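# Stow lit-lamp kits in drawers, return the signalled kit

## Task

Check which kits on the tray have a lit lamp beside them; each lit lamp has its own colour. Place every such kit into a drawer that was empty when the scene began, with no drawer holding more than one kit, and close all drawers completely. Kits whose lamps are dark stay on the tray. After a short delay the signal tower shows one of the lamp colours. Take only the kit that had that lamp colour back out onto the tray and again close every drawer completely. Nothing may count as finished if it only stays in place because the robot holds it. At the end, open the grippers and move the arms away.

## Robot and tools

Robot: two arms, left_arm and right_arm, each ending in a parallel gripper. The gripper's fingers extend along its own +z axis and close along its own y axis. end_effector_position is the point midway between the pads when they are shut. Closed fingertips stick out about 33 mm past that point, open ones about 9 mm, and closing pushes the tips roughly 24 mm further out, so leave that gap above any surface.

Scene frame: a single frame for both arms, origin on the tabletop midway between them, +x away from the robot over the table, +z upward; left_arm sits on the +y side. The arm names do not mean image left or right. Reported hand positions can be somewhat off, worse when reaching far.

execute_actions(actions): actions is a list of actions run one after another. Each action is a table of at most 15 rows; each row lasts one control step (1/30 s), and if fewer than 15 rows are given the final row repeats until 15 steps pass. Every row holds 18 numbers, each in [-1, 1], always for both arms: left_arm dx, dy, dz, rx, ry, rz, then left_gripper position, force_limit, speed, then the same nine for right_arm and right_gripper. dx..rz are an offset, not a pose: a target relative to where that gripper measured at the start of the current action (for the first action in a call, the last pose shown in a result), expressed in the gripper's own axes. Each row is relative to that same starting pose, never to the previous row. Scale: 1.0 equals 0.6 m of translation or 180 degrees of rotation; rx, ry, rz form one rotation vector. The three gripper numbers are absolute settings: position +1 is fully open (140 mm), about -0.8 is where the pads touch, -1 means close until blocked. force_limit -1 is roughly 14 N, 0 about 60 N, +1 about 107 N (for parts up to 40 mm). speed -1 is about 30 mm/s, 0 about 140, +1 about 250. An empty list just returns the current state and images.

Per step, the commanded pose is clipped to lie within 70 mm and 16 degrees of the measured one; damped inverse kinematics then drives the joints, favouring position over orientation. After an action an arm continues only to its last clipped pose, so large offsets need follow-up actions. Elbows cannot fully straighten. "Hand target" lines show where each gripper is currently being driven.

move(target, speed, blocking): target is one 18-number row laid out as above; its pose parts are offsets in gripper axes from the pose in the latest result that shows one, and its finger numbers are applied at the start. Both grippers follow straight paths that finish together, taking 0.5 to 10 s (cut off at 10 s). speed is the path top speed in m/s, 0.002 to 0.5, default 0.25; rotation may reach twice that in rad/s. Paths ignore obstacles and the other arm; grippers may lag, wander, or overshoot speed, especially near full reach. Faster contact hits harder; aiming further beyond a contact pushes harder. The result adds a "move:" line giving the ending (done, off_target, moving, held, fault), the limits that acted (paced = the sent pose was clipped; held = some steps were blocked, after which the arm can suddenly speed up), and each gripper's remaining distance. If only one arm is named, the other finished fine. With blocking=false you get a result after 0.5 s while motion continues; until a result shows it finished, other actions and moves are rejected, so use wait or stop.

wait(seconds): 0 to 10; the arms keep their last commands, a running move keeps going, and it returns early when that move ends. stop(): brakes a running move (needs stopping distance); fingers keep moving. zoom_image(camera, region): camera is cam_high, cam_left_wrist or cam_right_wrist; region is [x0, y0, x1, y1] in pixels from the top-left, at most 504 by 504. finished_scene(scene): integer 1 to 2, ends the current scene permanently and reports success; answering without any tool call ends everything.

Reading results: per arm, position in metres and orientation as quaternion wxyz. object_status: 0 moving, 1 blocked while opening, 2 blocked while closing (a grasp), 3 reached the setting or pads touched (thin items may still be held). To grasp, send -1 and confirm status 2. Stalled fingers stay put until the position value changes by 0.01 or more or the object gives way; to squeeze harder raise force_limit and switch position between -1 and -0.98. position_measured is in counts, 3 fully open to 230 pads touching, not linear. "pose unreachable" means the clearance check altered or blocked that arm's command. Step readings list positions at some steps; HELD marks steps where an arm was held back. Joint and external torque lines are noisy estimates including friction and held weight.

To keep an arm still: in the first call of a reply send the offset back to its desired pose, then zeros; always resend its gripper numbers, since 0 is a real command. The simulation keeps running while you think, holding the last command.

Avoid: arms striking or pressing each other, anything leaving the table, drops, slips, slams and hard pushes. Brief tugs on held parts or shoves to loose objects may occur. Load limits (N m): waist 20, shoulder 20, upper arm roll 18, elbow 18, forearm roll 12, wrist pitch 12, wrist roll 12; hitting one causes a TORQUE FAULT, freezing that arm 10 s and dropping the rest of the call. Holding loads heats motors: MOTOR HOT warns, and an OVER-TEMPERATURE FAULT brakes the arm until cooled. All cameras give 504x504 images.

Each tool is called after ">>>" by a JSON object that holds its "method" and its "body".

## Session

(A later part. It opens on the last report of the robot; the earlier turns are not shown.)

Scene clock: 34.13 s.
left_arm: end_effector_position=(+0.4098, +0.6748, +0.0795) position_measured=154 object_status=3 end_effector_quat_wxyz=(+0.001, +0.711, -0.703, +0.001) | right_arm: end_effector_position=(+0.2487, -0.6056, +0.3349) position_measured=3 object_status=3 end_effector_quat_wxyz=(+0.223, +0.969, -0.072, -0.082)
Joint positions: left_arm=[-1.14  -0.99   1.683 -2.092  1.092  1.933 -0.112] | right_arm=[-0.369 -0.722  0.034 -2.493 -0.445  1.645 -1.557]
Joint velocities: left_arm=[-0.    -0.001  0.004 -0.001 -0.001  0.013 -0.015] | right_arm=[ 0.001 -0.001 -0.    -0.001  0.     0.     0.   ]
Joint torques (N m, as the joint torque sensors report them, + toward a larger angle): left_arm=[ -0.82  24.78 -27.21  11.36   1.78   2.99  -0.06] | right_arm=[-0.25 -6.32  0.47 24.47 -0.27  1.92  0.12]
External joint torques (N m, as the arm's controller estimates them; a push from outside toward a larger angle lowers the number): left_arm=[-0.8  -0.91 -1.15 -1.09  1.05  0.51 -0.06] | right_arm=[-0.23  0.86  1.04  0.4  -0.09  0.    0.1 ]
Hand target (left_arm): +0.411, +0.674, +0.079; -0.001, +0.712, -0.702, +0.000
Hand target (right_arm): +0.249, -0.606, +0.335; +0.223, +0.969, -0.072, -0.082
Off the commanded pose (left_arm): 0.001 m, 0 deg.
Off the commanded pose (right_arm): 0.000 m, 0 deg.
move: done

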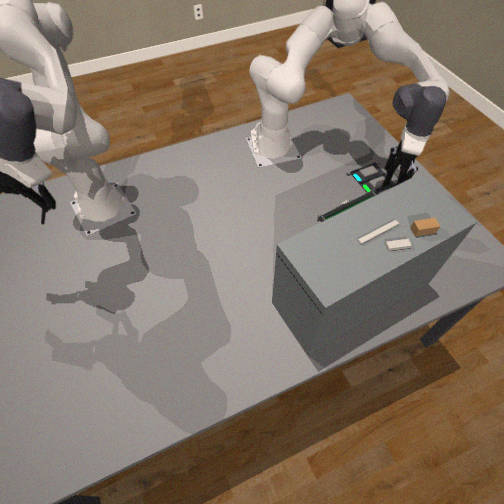

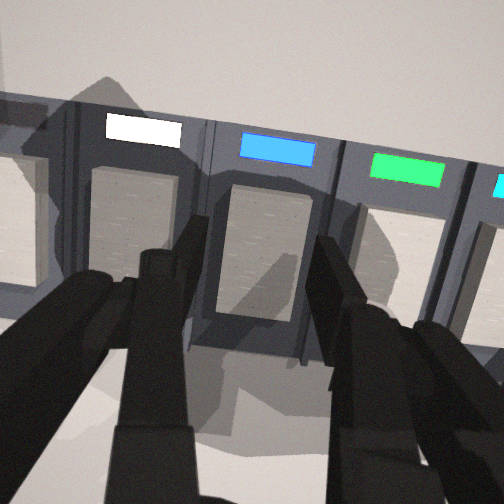

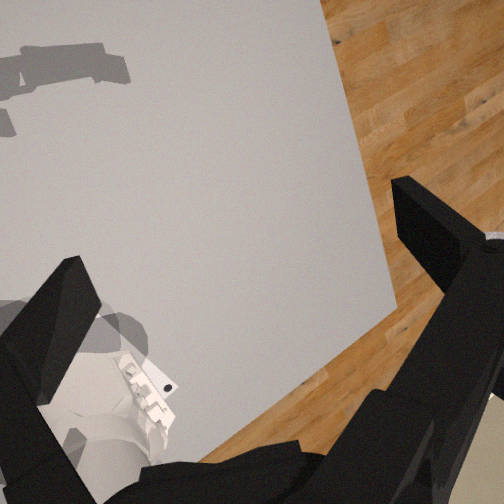

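>>> {"method": "move", "body": {"target": [0,0.004,0.047,0,0,0.01,-0.2,0,0,0,0,0,0,0,0,1,0,0], "speed": 0.05}}

>>> {"method": "move", "body": {"target": [0,0,0,0,0,0,-1,0,-0.5,0,0,0,0,0,0,1,0,0]}}

>>> {"method": "move", "body": {"target": [0,0,-0.37,0,0,0,-1,0,-0.5,0,0,0,0,0,0,1,0,0], "speed": 0.2}}

Scene clock: 37.30 s.
left_arm: end_effector_position=(+0.4059, +0.6758, +0.0523) position_measured=154 object_status=3 end_effector_quat_wxyz=(+0.003, +0.704, -0.710, -0.000) | right_arm: end_effector_position=(+0.2487, -0.6056, +0.3349) position_measured=3 object_status=3 end_effector_quat_wxyz=(+0.223, +0.969, -0.072, -0.082)
Joint positions: left_arm=[-1.154 -1.017  1.734 -2.104  1.138  1.964 -0.106] | right_arm=[-0.369 -0.722  0.034 -2.493 -0.445  1.645 -1.557]
Joint velocities: left_arm=[-0.001 -0.003 -0.    -0.     0.012  0.009  0.006] | right_arm=[ 0.001  0.    -0.001  0.001 -0.001  0.001 -0.   ]
Joint torques (N m, as the joint torque sensors report them, + toward a larger angle): left_arm=[ -0.67  23.35 -26.91   9.82   1.83   2.91   0.28] | right_arm=[-0.31 -6.44  0.47 24.29 -0.29  1.91  0.14]
External joint torques (N m, as the arm's controller estimates them; a push from outside toward a larger angle lowers the number): left_arm=[-0.78 -3.37 -0.52 -1.91  1.1   0.42  0.28] | right_arm=[-0.33  0.65  1.01  0.22 -0.1  -0.01  0.12]
Hand target (left_arm): +0.408, +0.674, +0.051; +0.001, +0.700, -0.714, +0.000
Hand target (right_arm): +0.249, -0.606, +0.335; +0.223, +0.969, -0.072, -0.082
Off the commanded pose (left_arm): 0.002 m, 1 deg.
Off the commanded pose (right_arm): 0.000 m, 0 deg.
move: done

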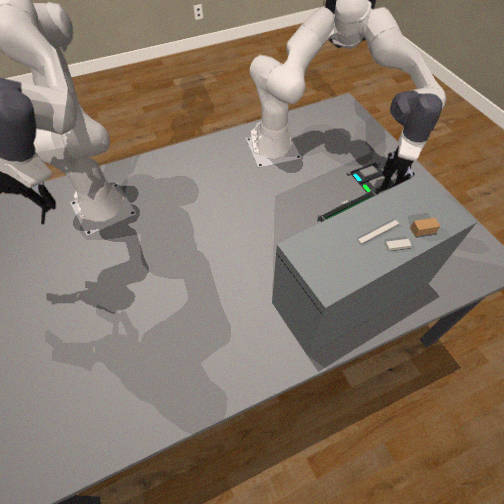

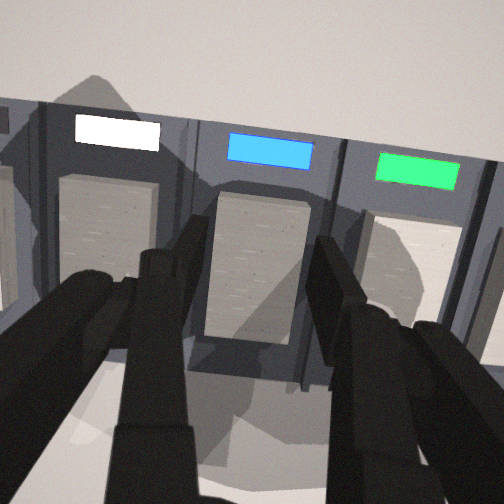

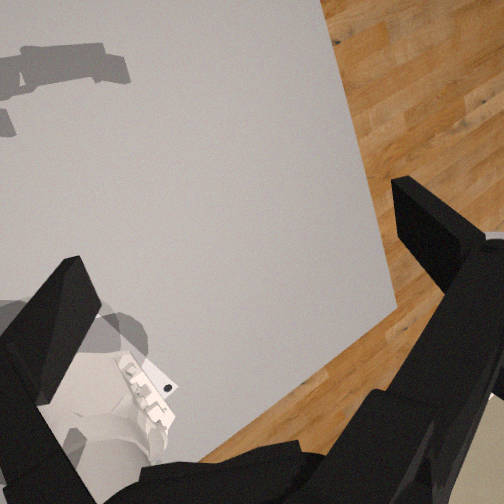

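Scene clock: 37.80 s.
left_arm: end_effector_position=(+0.4062, +0.6757, +0.0526) position_measured=174 object_status=2 end_effector_quat_wxyz=(+0.002, +0.704, -0.710, +0.000) | right_arm: end_effector_position=(+0.2487, -0.6056, +0.3349) position_measured=3 object_status=3 end_effector_quat_wxyz=(+0.223, +0.969, -0.072, -0.082)
Joint positions: left_arm=[-1.154 -1.017  1.733 -2.104  1.138  1.964 -0.106] | right_arm=[-0.369 -0.722  0.034 -2.493 -0.445  1.645 -1.557]
Joint velocities: left_arm=[-0.001  0.001  0.     0.    -0.001  0.     0.001] | right_arm=[ 0.     0.    -0.     0.001  0.    -0.     0.   ]
Joint torques (N m, as the joint torque sensors report them, + toward a larger angle): left_arm=[  0.51  23.86 -26.11  10.53   0.54   2.34   0.04] | right_arm=[-0.54 -6.46  0.41 24.15 -0.26  1.91  0.12]
External joint torques (N m, as the arm's controller estimates them; a push from outside toward a larger angle lowers the number): left_arm=[ 0.43 -2.86  0.3  -1.19 -0.2  -0.15  0.04] | right_arm=[-0.55  0.63  0.96  0.08 -0.08 -0.02  0.1 ]
Hand target (left_arm): +0.406, +0.676, +0.052; +0.003, +0.704, -0.710, -0.000
Hand target (right_arm): +0.249, -0.606, +0.335; +0.223, +0.969, -0.072, -0.082
Off the commanded pose (left_arm): 0.000 m, 0 deg.
Off the commanded pose (right_arm): 0.000 m, 0 deg.
move: done

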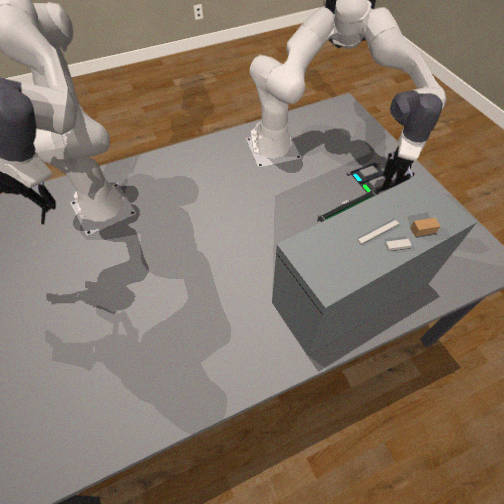

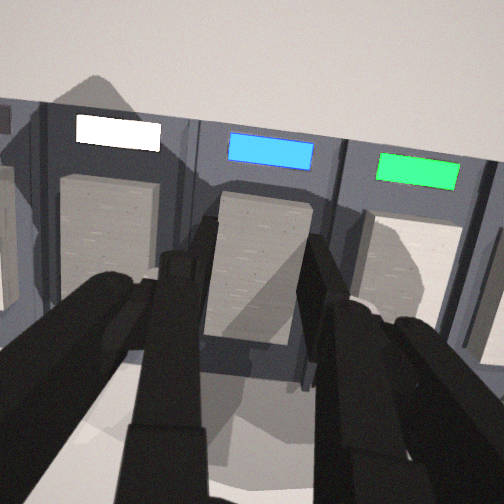

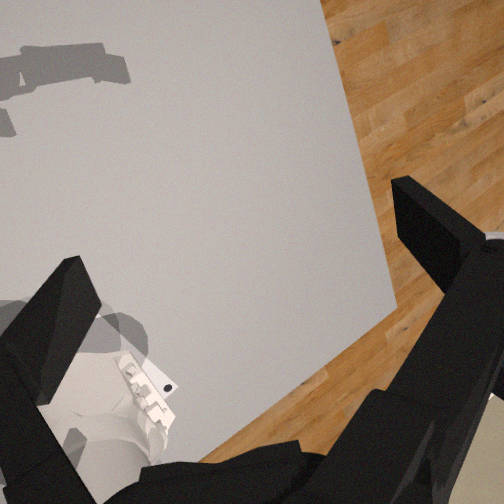

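Scene clock: 39.60 s.
left_arm: end_effector_position=(+0.4052, +0.6803, +0.2737) position_measured=174 object_status=2 end_effector_quat_wxyz=(+0.002, +0.708, -0.706, -0.001) | right_arm: end_effector_position=(+0.2487, -0.6056, +0.3349) position_measured=3 object_status=3 end_effector_quat_wxyz=(+0.223, +0.969, -0.072, -0.082)
Joint positions: left_arm=[-1.057 -0.873  1.354 -1.867  0.845  1.597  0.013] | right_arm=[-0.369 -0.722  0.034 -2.493 -0.445  1.645 -1.557]
Joint velocities: left_arm=[-0.001 -0.001 -0.001  0.002  0.001 -0.013  0.011] | right_arm=[-0.    -0.     0.001  0.001  0.     0.     0.001]
Joint torques (N m, as the joint torque sensors report them, + toward a larger angle): left_arm=[ -0.04  19.   -27.25  17.15  -0.33   2.11   0.24] | right_arm=[-0.15 -6.5   0.61 24.09 -0.3   1.93  0.09]
External joint torques (N m, as the arm's controller estimates them; a push from outside toward a larger angle lowers the number): left_arm=[ 0.04 -2.8  -3.    1.32 -1.12 -0.39  0.24] | right_arm=[-0.12  0.63  1.18 -0.01 -0.11  0.01  0.07]
Hand target (left_arm): +0.405, +0.679, +0.275; +0.004, +0.705, -0.709, +0.001
Hand target (right_arm): +0.249, -0.606, +0.335; +0.223, +0.969, -0.072, -0.082
Off the commanded pose (left_arm): 0.004 m, 1 deg.
Off the commanded pose (right_arm): 0.000 m, 0 deg.
move: off_target (left_arm)

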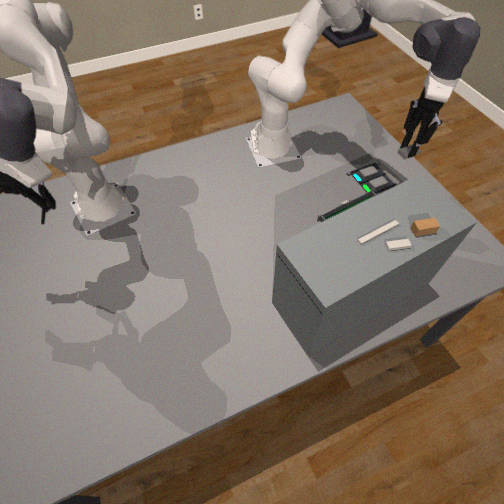

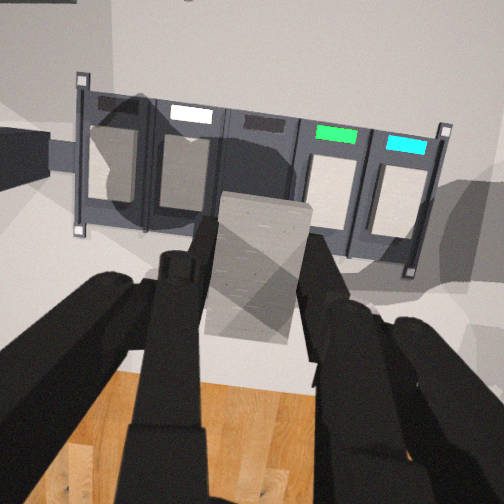

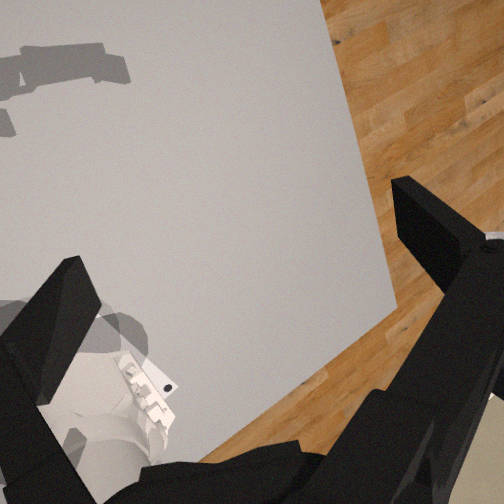

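>>> {"method": "move", "body": {"target": [0.442,-0.217,0,0,0,0.475,-1,0,-0.5,0,0,0,0,0,0,1,0,0], "speed": 0.2}}

Scene clock: 45.37 s.
left_arm: end_effector_position=(+0.5354, +0.4129, +0.2824) position_measured=174 object_status=2 end_effector_quat_wxyz=(+0.005, -0.050, +0.999, -0.007) | right_arm: end_effector_position=(+0.2487, -0.6056, +0.3349) position_measured=3 object_status=3 end_effector_quat_wxyz=(+0.223, +0.969, -0.072, -0.082)
Joint positions: left_arm=[-1.747 -1.09   1.312 -1.713  1.046  1.428  0.912] | right_arm=[-0.369 -0.722  0.034 -2.493 -0.445  1.645 -1.557]
Joint velocities: left_arm=[-0.001  0.001  0.002 -0.    -0.    -0.     0.029] | right_arm=[ 0.    -0.001 -0.001  0.001  0.001  0.     0.001]
Joint torques (N m, as the joint torque sensors report them, + toward a larger angle): left_arm=[ -1.33  27.66 -28.23  11.6    1.44   2.11   0.26] | right_arm=[-0.42 -6.42  0.31 24.43 -0.28  1.93  0.15]
External joint torques (N m, as the arm's controller estimates them; a push from outside toward a larger angle lowers the number): left_arm=[-1.33 -2.06 -0.66  1.06  0.68 -0.37  0.26] | right_arm=[-0.41  0.63  0.87  0.39 -0.1   0.01  0.13]
Hand target (left_arm): +0.536, +0.414, +0.282; +0.005, -0.044, +0.999, -0.006
Hand target (right_arm): +0.249, -0.606, +0.335; +0.223, +0.969, -0.072, -0.082
Off the commanded pose (left_arm): 0.009 m, 2 deg.
Off the commanded pose (right_arm): 0.000 m, 0 deg.
move: off_target (left_arm)

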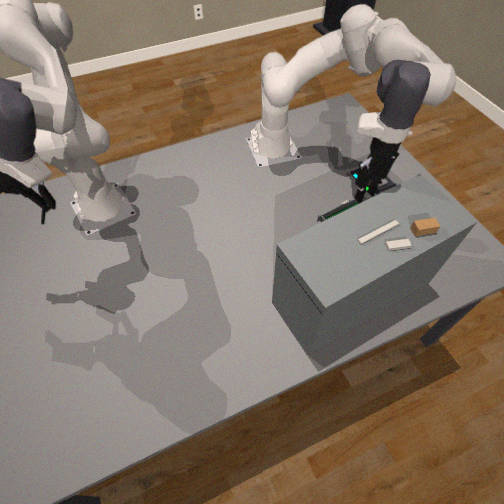

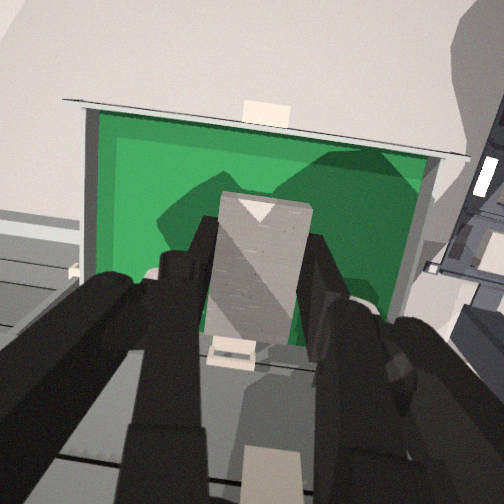

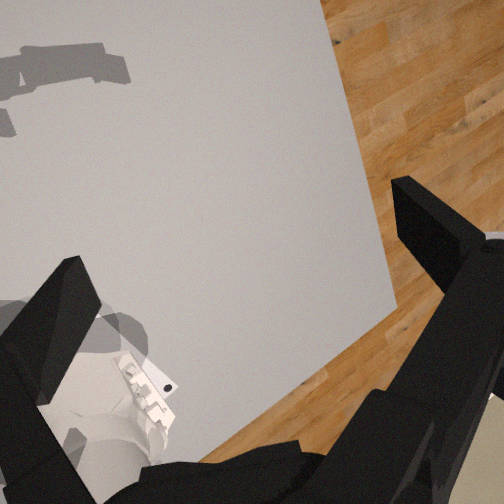

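>>> {"method": "move", "body": {"target": [0.01,0,0.125,0,0,0,-1,0,-0.5,0,0,0,0,0,0,1,0,0], "speed": 0.07}}

Scene clock: 49.23 s.
left_arm: end_effector_position=(+0.5294, +0.4098, +0.2078) position_measured=174 object_status=2 end_effector_quat_wxyz=(+0.003, -0.045, +0.999, -0.007) | right_arm: end_effector_position=(+0.2487, -0.6056, +0.3349) position_measured=3 object_status=3 end_effector_quat_wxyz=(+0.223, +0.969, -0.072, -0.082)
Joint positions: left_arm=[-1.704 -1.158  1.391 -1.86   1.118  1.541  0.877] | right_arm=[-0.369 -0.722  0.034 -2.493 -0.445  1.645 -1.557]
Joint velocities: left_arm=[ 0.001  0.    -0.    -0.001  0.002  0.014 -0.013] | right_arm=[ 0.     0.001 -0.    -0.001 -0.     0.001 -0.001]
Joint torques (N m, as the joint torque sensors report them, + toward a larger angle): left_arm=[  2.73  27.42 -30.82   8.69   1.8    2.88  -0.08] | right_arm=[-0.54 -6.46  0.52 24.44 -0.25  1.94  0.1 ]
External joint torques (N m, as the arm's controller estimates them; a push from outside toward a larger angle lowers the number): left_arm=[ 2.72 -1.55 -1.75 -1.2   1.03  0.41 -0.08] | right_arm=[-0.5   0.6   1.12  0.4  -0.06  0.02  0.08]
Hand target (left_arm): +0.531, +0.411, +0.207; +0.006, -0.049, +0.999, -0.006
Hand target (right_arm): +0.249, -0.606, +0.335; +0.223, +0.969, -0.072, -0.082
Off the commanded pose (left_arm): 0.002 m, 1 deg.
Off the commanded pose (right_arm): 0.000 m, 0 deg.
move: done

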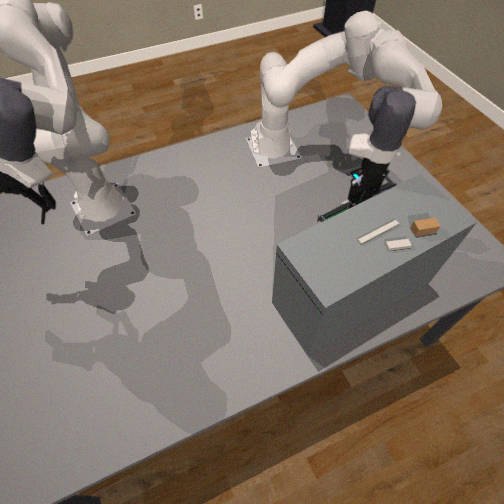

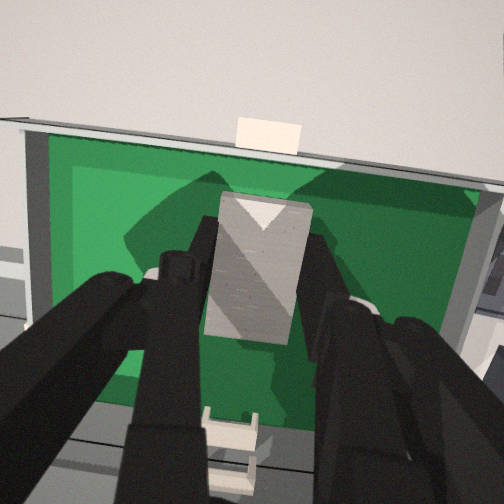

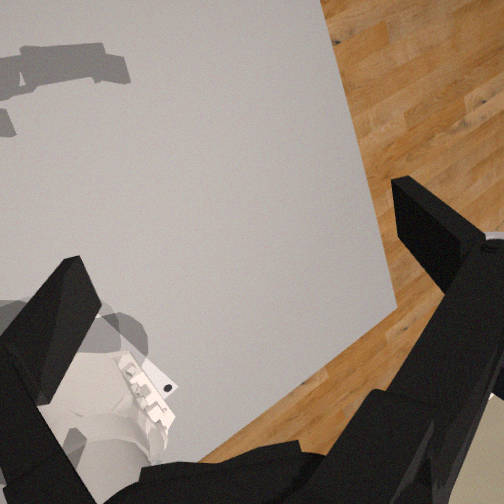

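>>> {"method": "move", "body": {"target": [-0.018,0,0.02,0,0,0,-1,0,-0.5,0,0,0,0,0,0,1,0,0], "speed": 0.02}}

Scene clock: 51.57 s.
left_arm: end_effector_position=(+0.5374, +0.4103, +0.1958) position_measured=174 object_status=2 end_effector_quat_wxyz=(+0.000, -0.047, +0.999, -0.006) | right_arm: end_effector_position=(+0.2487, -0.6056, +0.3349) position_measured=3 object_status=3 end_effector_quat_wxyz=(+0.223, +0.969, -0.072, -0.082)
Joint positions: left_arm=[-1.73  -1.163  1.423 -1.838  1.13   1.554  0.879] | right_arm=[-0.369 -0.722  0.034 -2.493 -0.445  1.645 -1.557]
Joint velocities: left_arm=[-0.002  0.001  0.001  0.003  0.003  0.006  0.006] | right_arm=[ 0.    -0.001 -0.     0.001  0.    -0.    -0.001]
Joint torques (N m, as the joint torque sensors report them, + toward a larger angle): left_arm=[ -1.72  26.54 -31.25  10.26   1.89   2.97   0.27] | right_arm=[-0.53 -6.5   0.45 24.43 -0.26  1.95  0.14]
External joint torques (N m, as the arm's controller estimates them; a push from outside toward a larger angle lowers the number): left_arm=[-1.56 -3.55 -1.82  0.63  1.13  0.49  0.27] | right_arm=[-0.53  0.61  1.02  0.37 -0.08  0.03  0.12]
Hand target (left_arm): +0.540, +0.410, +0.196; +0.003, -0.045, +0.999, -0.007
Hand target (right_arm): +0.249, -0.606, +0.335; +0.223, +0.969, -0.072, -0.082
Off the commanded pose (left_arm): 0.003 m, 0 deg.
Off the commanded pose (right_arm): 0.000 m, 0 deg.
move: done

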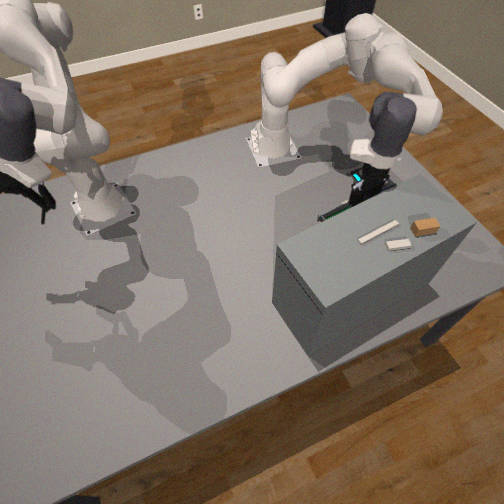

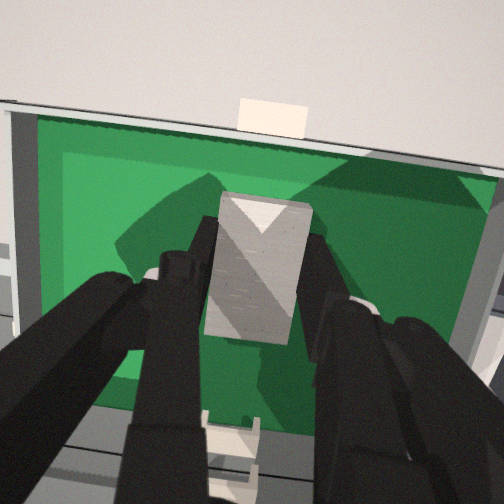

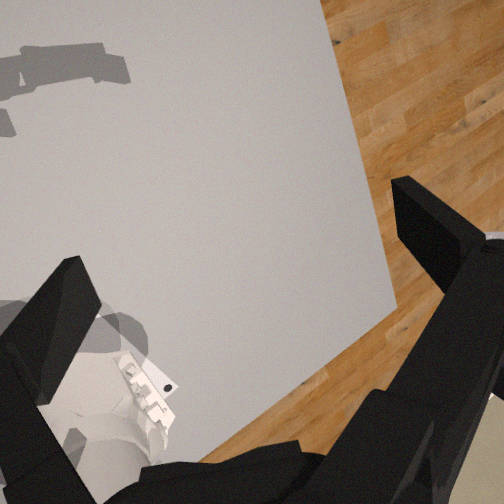

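>>> {"method": "move", "body": {"target": [0,0,0.004,0,0,0,-0.2,0,-0.5,0,0,0,0,0,0,1,0,0], "speed": 0.02}}

>>> {"method": "move", "body": {"target": [0.015,0,-0.13,0,0,0,-0.2,0,0,0,0,0,0,0,0,1,0,0], "speed": 0.15}}

>>> {"method": "move", "body": {"target": [0.165,0,0.04,0,-0.25,0,-0.2,0,0,0,0,0,0,0,0,1,0,0]}}

Scene clock: 54.10 s.
left_arm: end_effector_position=(+0.5373, +0.4103, +0.1949) position_measured=154 object_status=3 end_effector_quat_wxyz=(-0.000, -0.046, +0.999, -0.006) | right_arm: end_effector_position=(+0.2487, -0.6056, +0.3349) position_measured=3 object_status=3 end_effector_quat_wxyz=(+0.223, +0.969, -0.072, -0.082)
Joint positions: left_arm=[-1.73  -1.163  1.425 -1.839  1.13   1.555  0.881] | right_arm=[-0.369 -0.722  0.034 -2.493 -0.445  1.645 -1.557]
Joint velocities: left_arm=[ 0.001 -0.    -0.     0.001 -0.     0.001 -0.002] | right_arm=[ 0.    -0.     0.    -0.001 -0.    -0.     0.   ]
Joint torques (N m, as the joint torque sensors report them, + toward a larger angle): left_arm=[  1.23  26.89 -29.71   8.68   1.11   2.86  -0.06] | right_arm=[-0.5  -6.51  0.39 24.31 -0.28  1.9   0.1 ]
External joint torques (N m, as the arm's controller estimates them; a push from outside toward a larger angle lowers the number): left_arm=[ 1.16 -3.17 -0.3  -1.13  0.32  0.38 -0.06] | right_arm=[-0.48  0.54  0.97  0.27 -0.09 -0.02  0.08]
Hand target (left_arm): +0.537, +0.410, +0.193; +0.000, -0.047, +0.999, -0.006
Hand target (right_arm): +0.249, -0.606, +0.335; +0.223, +0.969, -0.072, -0.082
Off the commanded pose (left_arm): 0.001 m, 0 deg.
Off the commanded pose (right_arm): 0.000 m, 0 deg.
move: done

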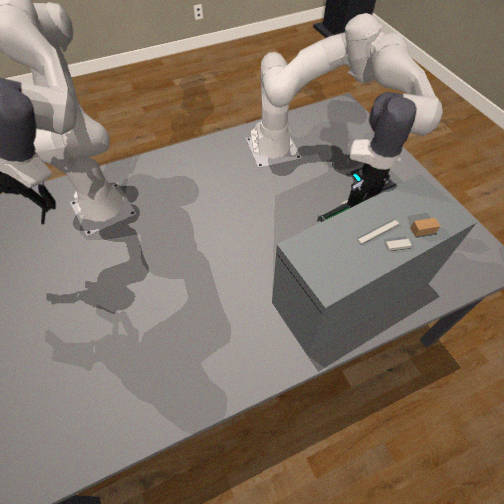

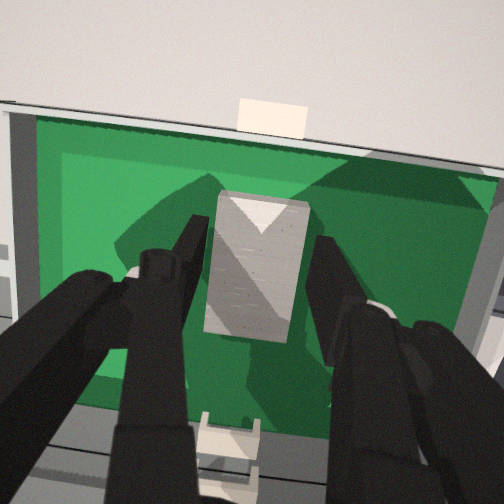

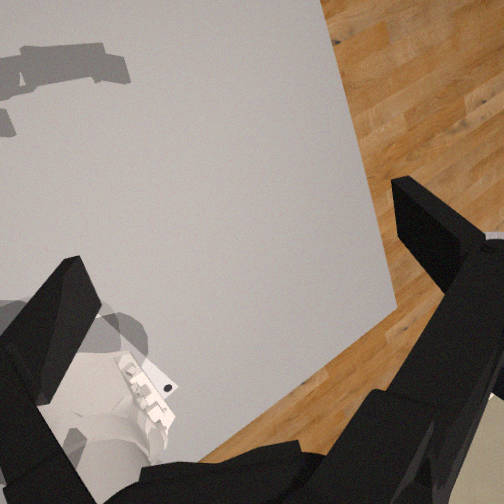

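Scene clock: 55.20 s.
left_arm: end_effector_position=(+0.5295, +0.4114, +0.2724) position_measured=154 object_status=3 end_effector_quat_wxyz=(+0.002, -0.049, +0.999, -0.006) | right_arm: end_effector_position=(+0.2487, -0.6056, +0.3349) position_measured=3 object_status=3 end_effector_quat_wxyz=(+0.223, +0.969, -0.072, -0.082)
Joint positions: left_arm=[-1.73  -1.092  1.319 -1.748  1.043  1.443  0.903] | right_arm=[-0.369 -0.722  0.034 -2.493 -0.445  1.645 -1.557]
Joint velocities: left_arm=[-0.001  0.    -0.001  0.    -0.001 -0.012  0.006] | right_arm=[ 0.001  0.     0.    -0.     0.001  0.    -0.001]
Joint torques (N m, as the joint torque sensors report them, + toward a larger angle): left_arm=[  0.29  26.56 -29.71  12.1   -0.35   1.95   0.21] | right_arm=[-0.43 -6.71  0.37 24.44 -0.27  1.91  0.1 ]
External joint torques (N m, as the arm's controller estimates them; a push from outside toward a larger angle lowers the number): left_arm=[ 0.44 -2.58 -1.94  1.44 -1.1  -0.54  0.22] | right_arm=[-0.47  0.39  0.89  0.39 -0.09 -0.01  0.08]
Hand target (left_arm): +0.528, +0.411, +0.273; -0.000, -0.047, +0.999, -0.007
Hand target (right_arm): +0.249, -0.606, +0.335; +0.223, +0.969, -0.072, -0.082
Off the commanded pose (left_arm): 0.002 m, 0 deg.
Off the commanded pose (right_arm): 0.000 m, 0 deg.
move: done

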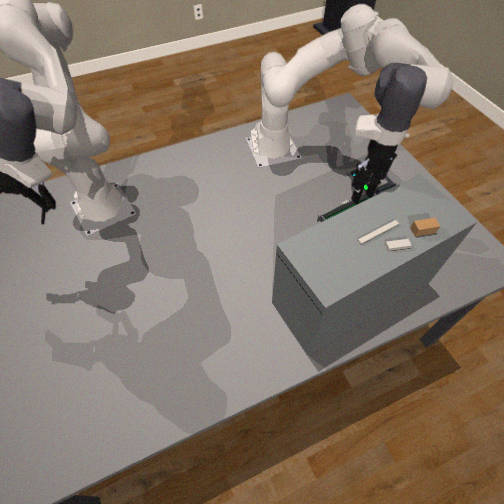

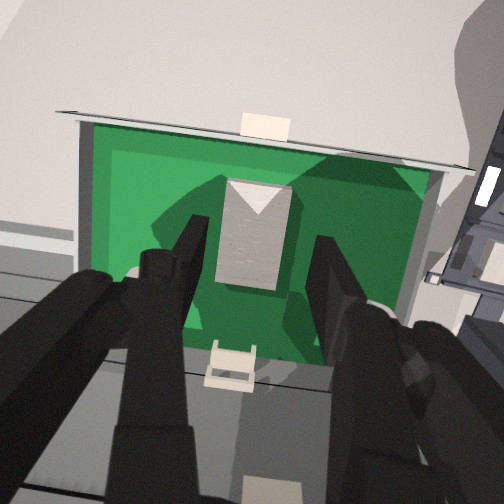

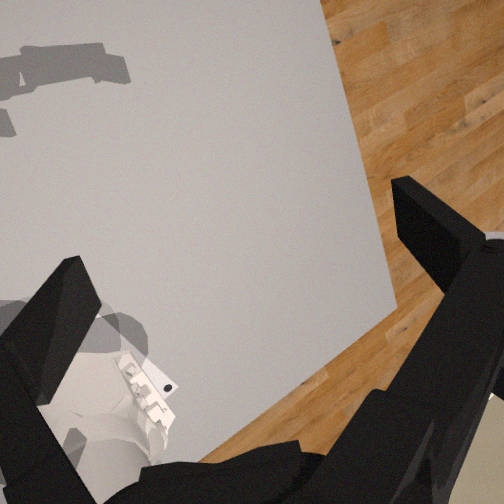

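Scene clock: 57.43 s.
left_arm: end_effector_position=(+0.4315, +0.4092, +0.2460) position_measured=154 object_status=3 end_effector_quat_wxyz=(+0.380, -0.048, +0.924, +0.017) | right_arm: end_effector_position=(+0.2487, -0.6056, +0.3349) position_measured=3 object_status=3 end_effector_quat_wxyz=(+0.223, +0.969, -0.072, -0.082)
Joint positions: left_arm=[-0.902 -1.555  1.15  -2.883  1.793  1.955  0.569] | right_arm=[-0.369 -0.722  0.034 -2.493 -0.445  1.645 -1.557]
Joint velocities: left_arm=[ 0.    -0.006  0.002 -0.001  0.013 -0.001 -0.027] | right_arm=[ 0.     0.    -0.     0.    -0.002  0.001  0.   ]
Joint torques (N m, as the joint torque sensors report them, + toward a larger angle): left_arm=[  1.42   9.6  -20.37   7.41   2.4    3.05  -0.12] | right_arm=[-0.39 -6.39  0.57 24.39 -0.27  1.91  0.11]
External joint torques (N m, as the arm's controller estimates them; a push from outside toward a larger angle lowers the number): left_arm=[ 1.5  -3.03 -1.1  -1.58  1.01  0.36 -0.1 ] | right_arm=[-0.4   0.73  1.12  0.32 -0.09 -0.02  0.09]
Hand target (left_arm): +0.432, +0.409, +0.246; +0.382, -0.052, +0.922, +0.015
Hand target (right_arm): +0.249, -0.606, +0.335; +0.223, +0.969, -0.072, -0.082
Off the commanded pose (left_arm): 0.008 m, 1 deg.
Off the commanded pose (right_arm): 0.000 m, 0 deg.
move: off_target (left_arm)

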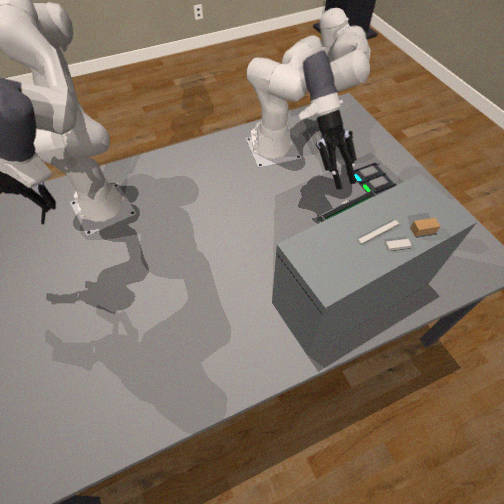

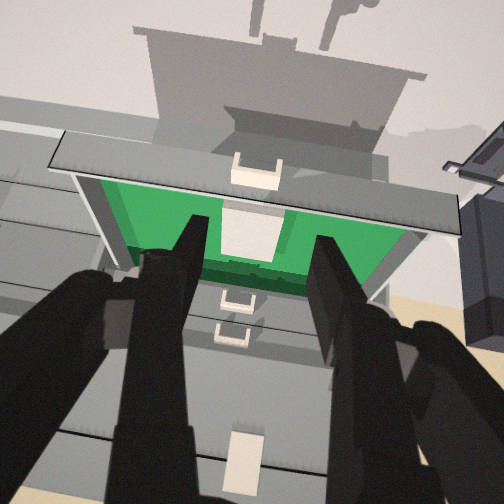

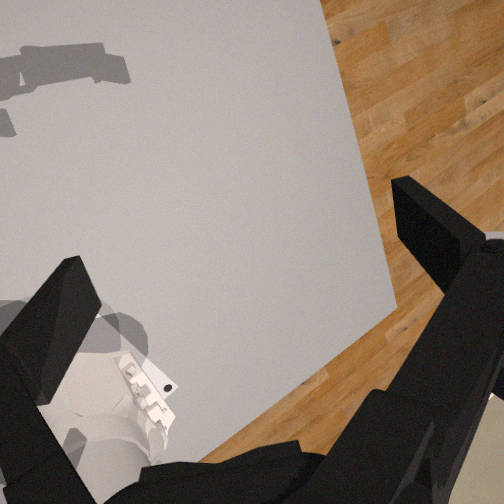

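>>> {"method": "move", "body": {"target": [0.08,-0.003,0.102,0,0,0,-0.2,0,0,0,0,0,0,0,0,1,0,0], "speed": 0.12}}

>>> {"method": "move", "body": {"target": [-0.184,0.0,0.178,0,0,0,-0.2,0,0,0,0,0,0,0,0,1,0,0], "speed": 0.07}}

Scene clock: 60.67 s.
left_arm: end_effector_position=(+0.4399, +0.4111, +0.1661) position_measured=154 object_status=3 end_effector_quat_wxyz=(+0.377, -0.046, +0.925, +0.022) | right_arm: end_effector_position=(+0.2487, -0.6056, +0.3349) position_measured=3 object_status=3 end_effector_quat_wxyz=(+0.223, +0.969, -0.072, -0.082)
Joint positions: left_arm=[-0.904 -1.542  1.443 -2.907  2.098  2.011  0.513] | right_arm=[-0.369 -0.722  0.034 -2.493 -0.445  1.645 -1.557]
Joint velocities: left_arm=[-0.001 -0.007  0.005 -0.001  0.018 -0.001 -0.015] | right_arm=[-0.001  0.001  0.    -0.001  0.001 -0.001 -0.001]
Joint torques (N m, as the joint torque sensors report them, + toward a larger angle): left_arm=[ -1.39   9.03 -19.86   1.11   2.28   2.91  -0.06] | right_arm=[-0.57 -6.43  0.39 24.28 -0.28  1.92  0.14]
External joint torques (N m, as the arm's controller estimates them; a push from outside toward a larger angle lowers the number): left_arm=[-1.39 -3.3   0.32 -2.06  0.97  0.32 -0.04] | right_arm=[-0.57  0.6   0.94  0.29 -0.1   0.01  0.12]
Hand target (left_arm): +0.440, +0.408, +0.167; +0.379, -0.047, +0.924, +0.019
Hand target (right_arm): +0.249, -0.606, +0.335; +0.223, +0.969, -0.072, -0.082
Off the commanded pose (left_arm): 0.004 m, 1 deg.
Off the commanded pose (right_arm): 0.000 m, 0 deg.
move: off_target (left_arm)

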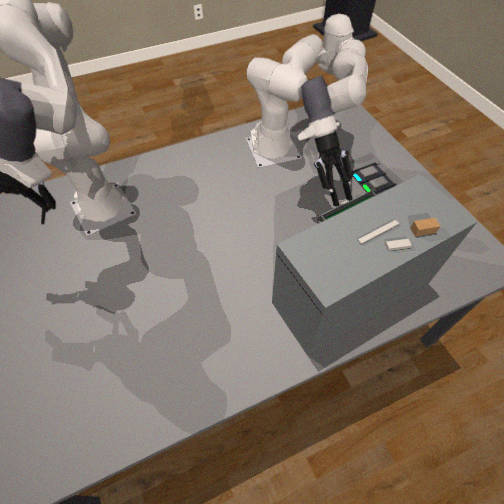

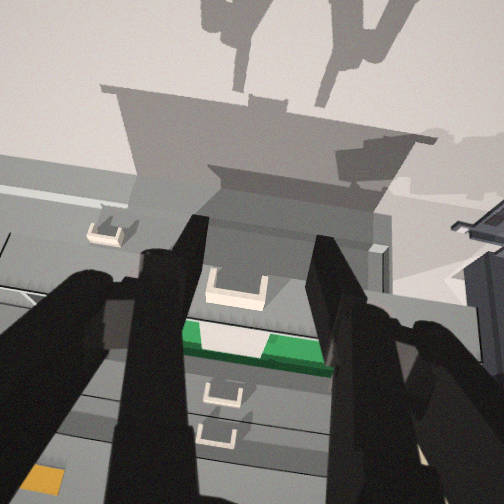

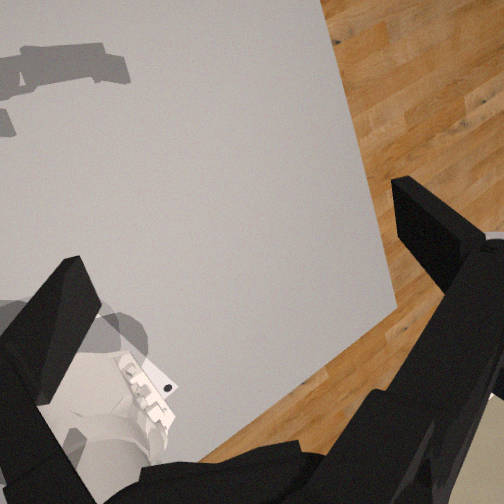

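Scene clock: 63.20 s.
left_arm: end_effector_position=(+0.5921, +0.4226, +0.1684) position_measured=154 object_status=3 end_effector_quat_wxyz=(+0.377, -0.052, +0.924, +0.019) | right_arm: end_effector_position=(+0.2487, -0.6056, +0.3349) position_measured=3 object_status=3 end_effector_quat_wxyz=(+0.223, +0.969, -0.072, -0.082)
Joint positions: left_arm=[-1.364 -1.53   1.497 -2.437  2.138  2.007  0.519] | right_arm=[-0.369 -0.722  0.034 -2.493 -0.445  1.645 -1.557]
Joint velocities: left_arm=[-0.001  0.001  0.001  0.004 -0.001  0.003  0.012] | right_arm=[-0.001  0.001 -0.001 -0.001  0.     0.     0.   ]
Joint torques (N m, as the joint torque sensors report them, + toward a larger angle): left_arm=[ -1.22  19.12 -29.17   3.5    2.41   3.09   0.31] | right_arm=[-0.42 -6.44  0.6  24.3  -0.29  1.93  0.11]
External joint torques (N m, as the arm's controller estimates them; a push from outside toward a larger angle lowers the number): left_arm=[-1.35 -1.28 -0.26  1.54  1.09  0.47  0.33] | right_arm=[-0.42  0.64  1.14  0.27 -0.11  0.01  0.09]
Hand target (left_arm): +0.594, +0.422, +0.169; +0.379, -0.047, +0.924, +0.020
Hand target (right_arm): +0.249, -0.606, +0.335; +0.223, +0.969, -0.072, -0.082
Off the commanded pose (left_arm): 0.004 m, 1 deg.
Off the commanded pose (right_arm): 0.000 m, 0 deg.
move: off_target (left_arm)

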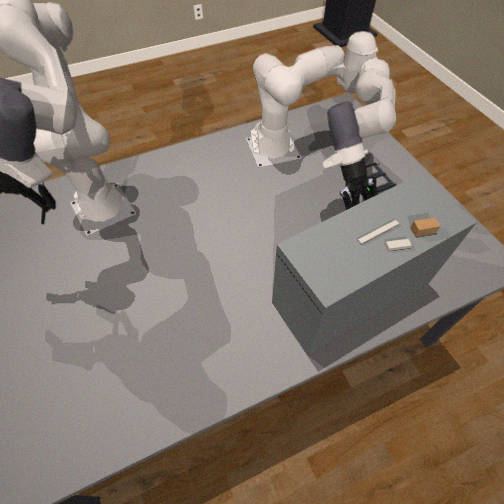

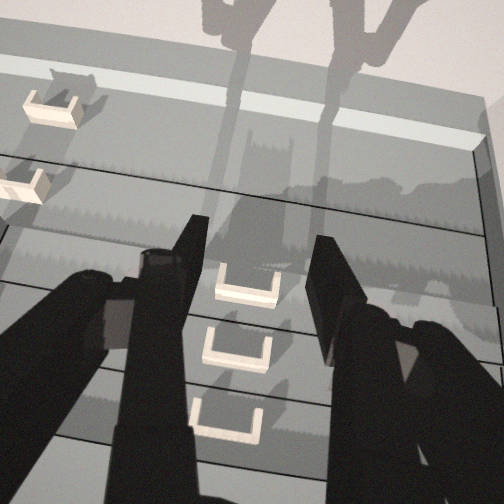

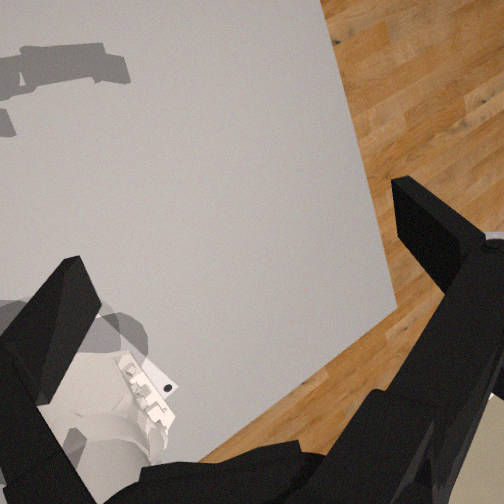

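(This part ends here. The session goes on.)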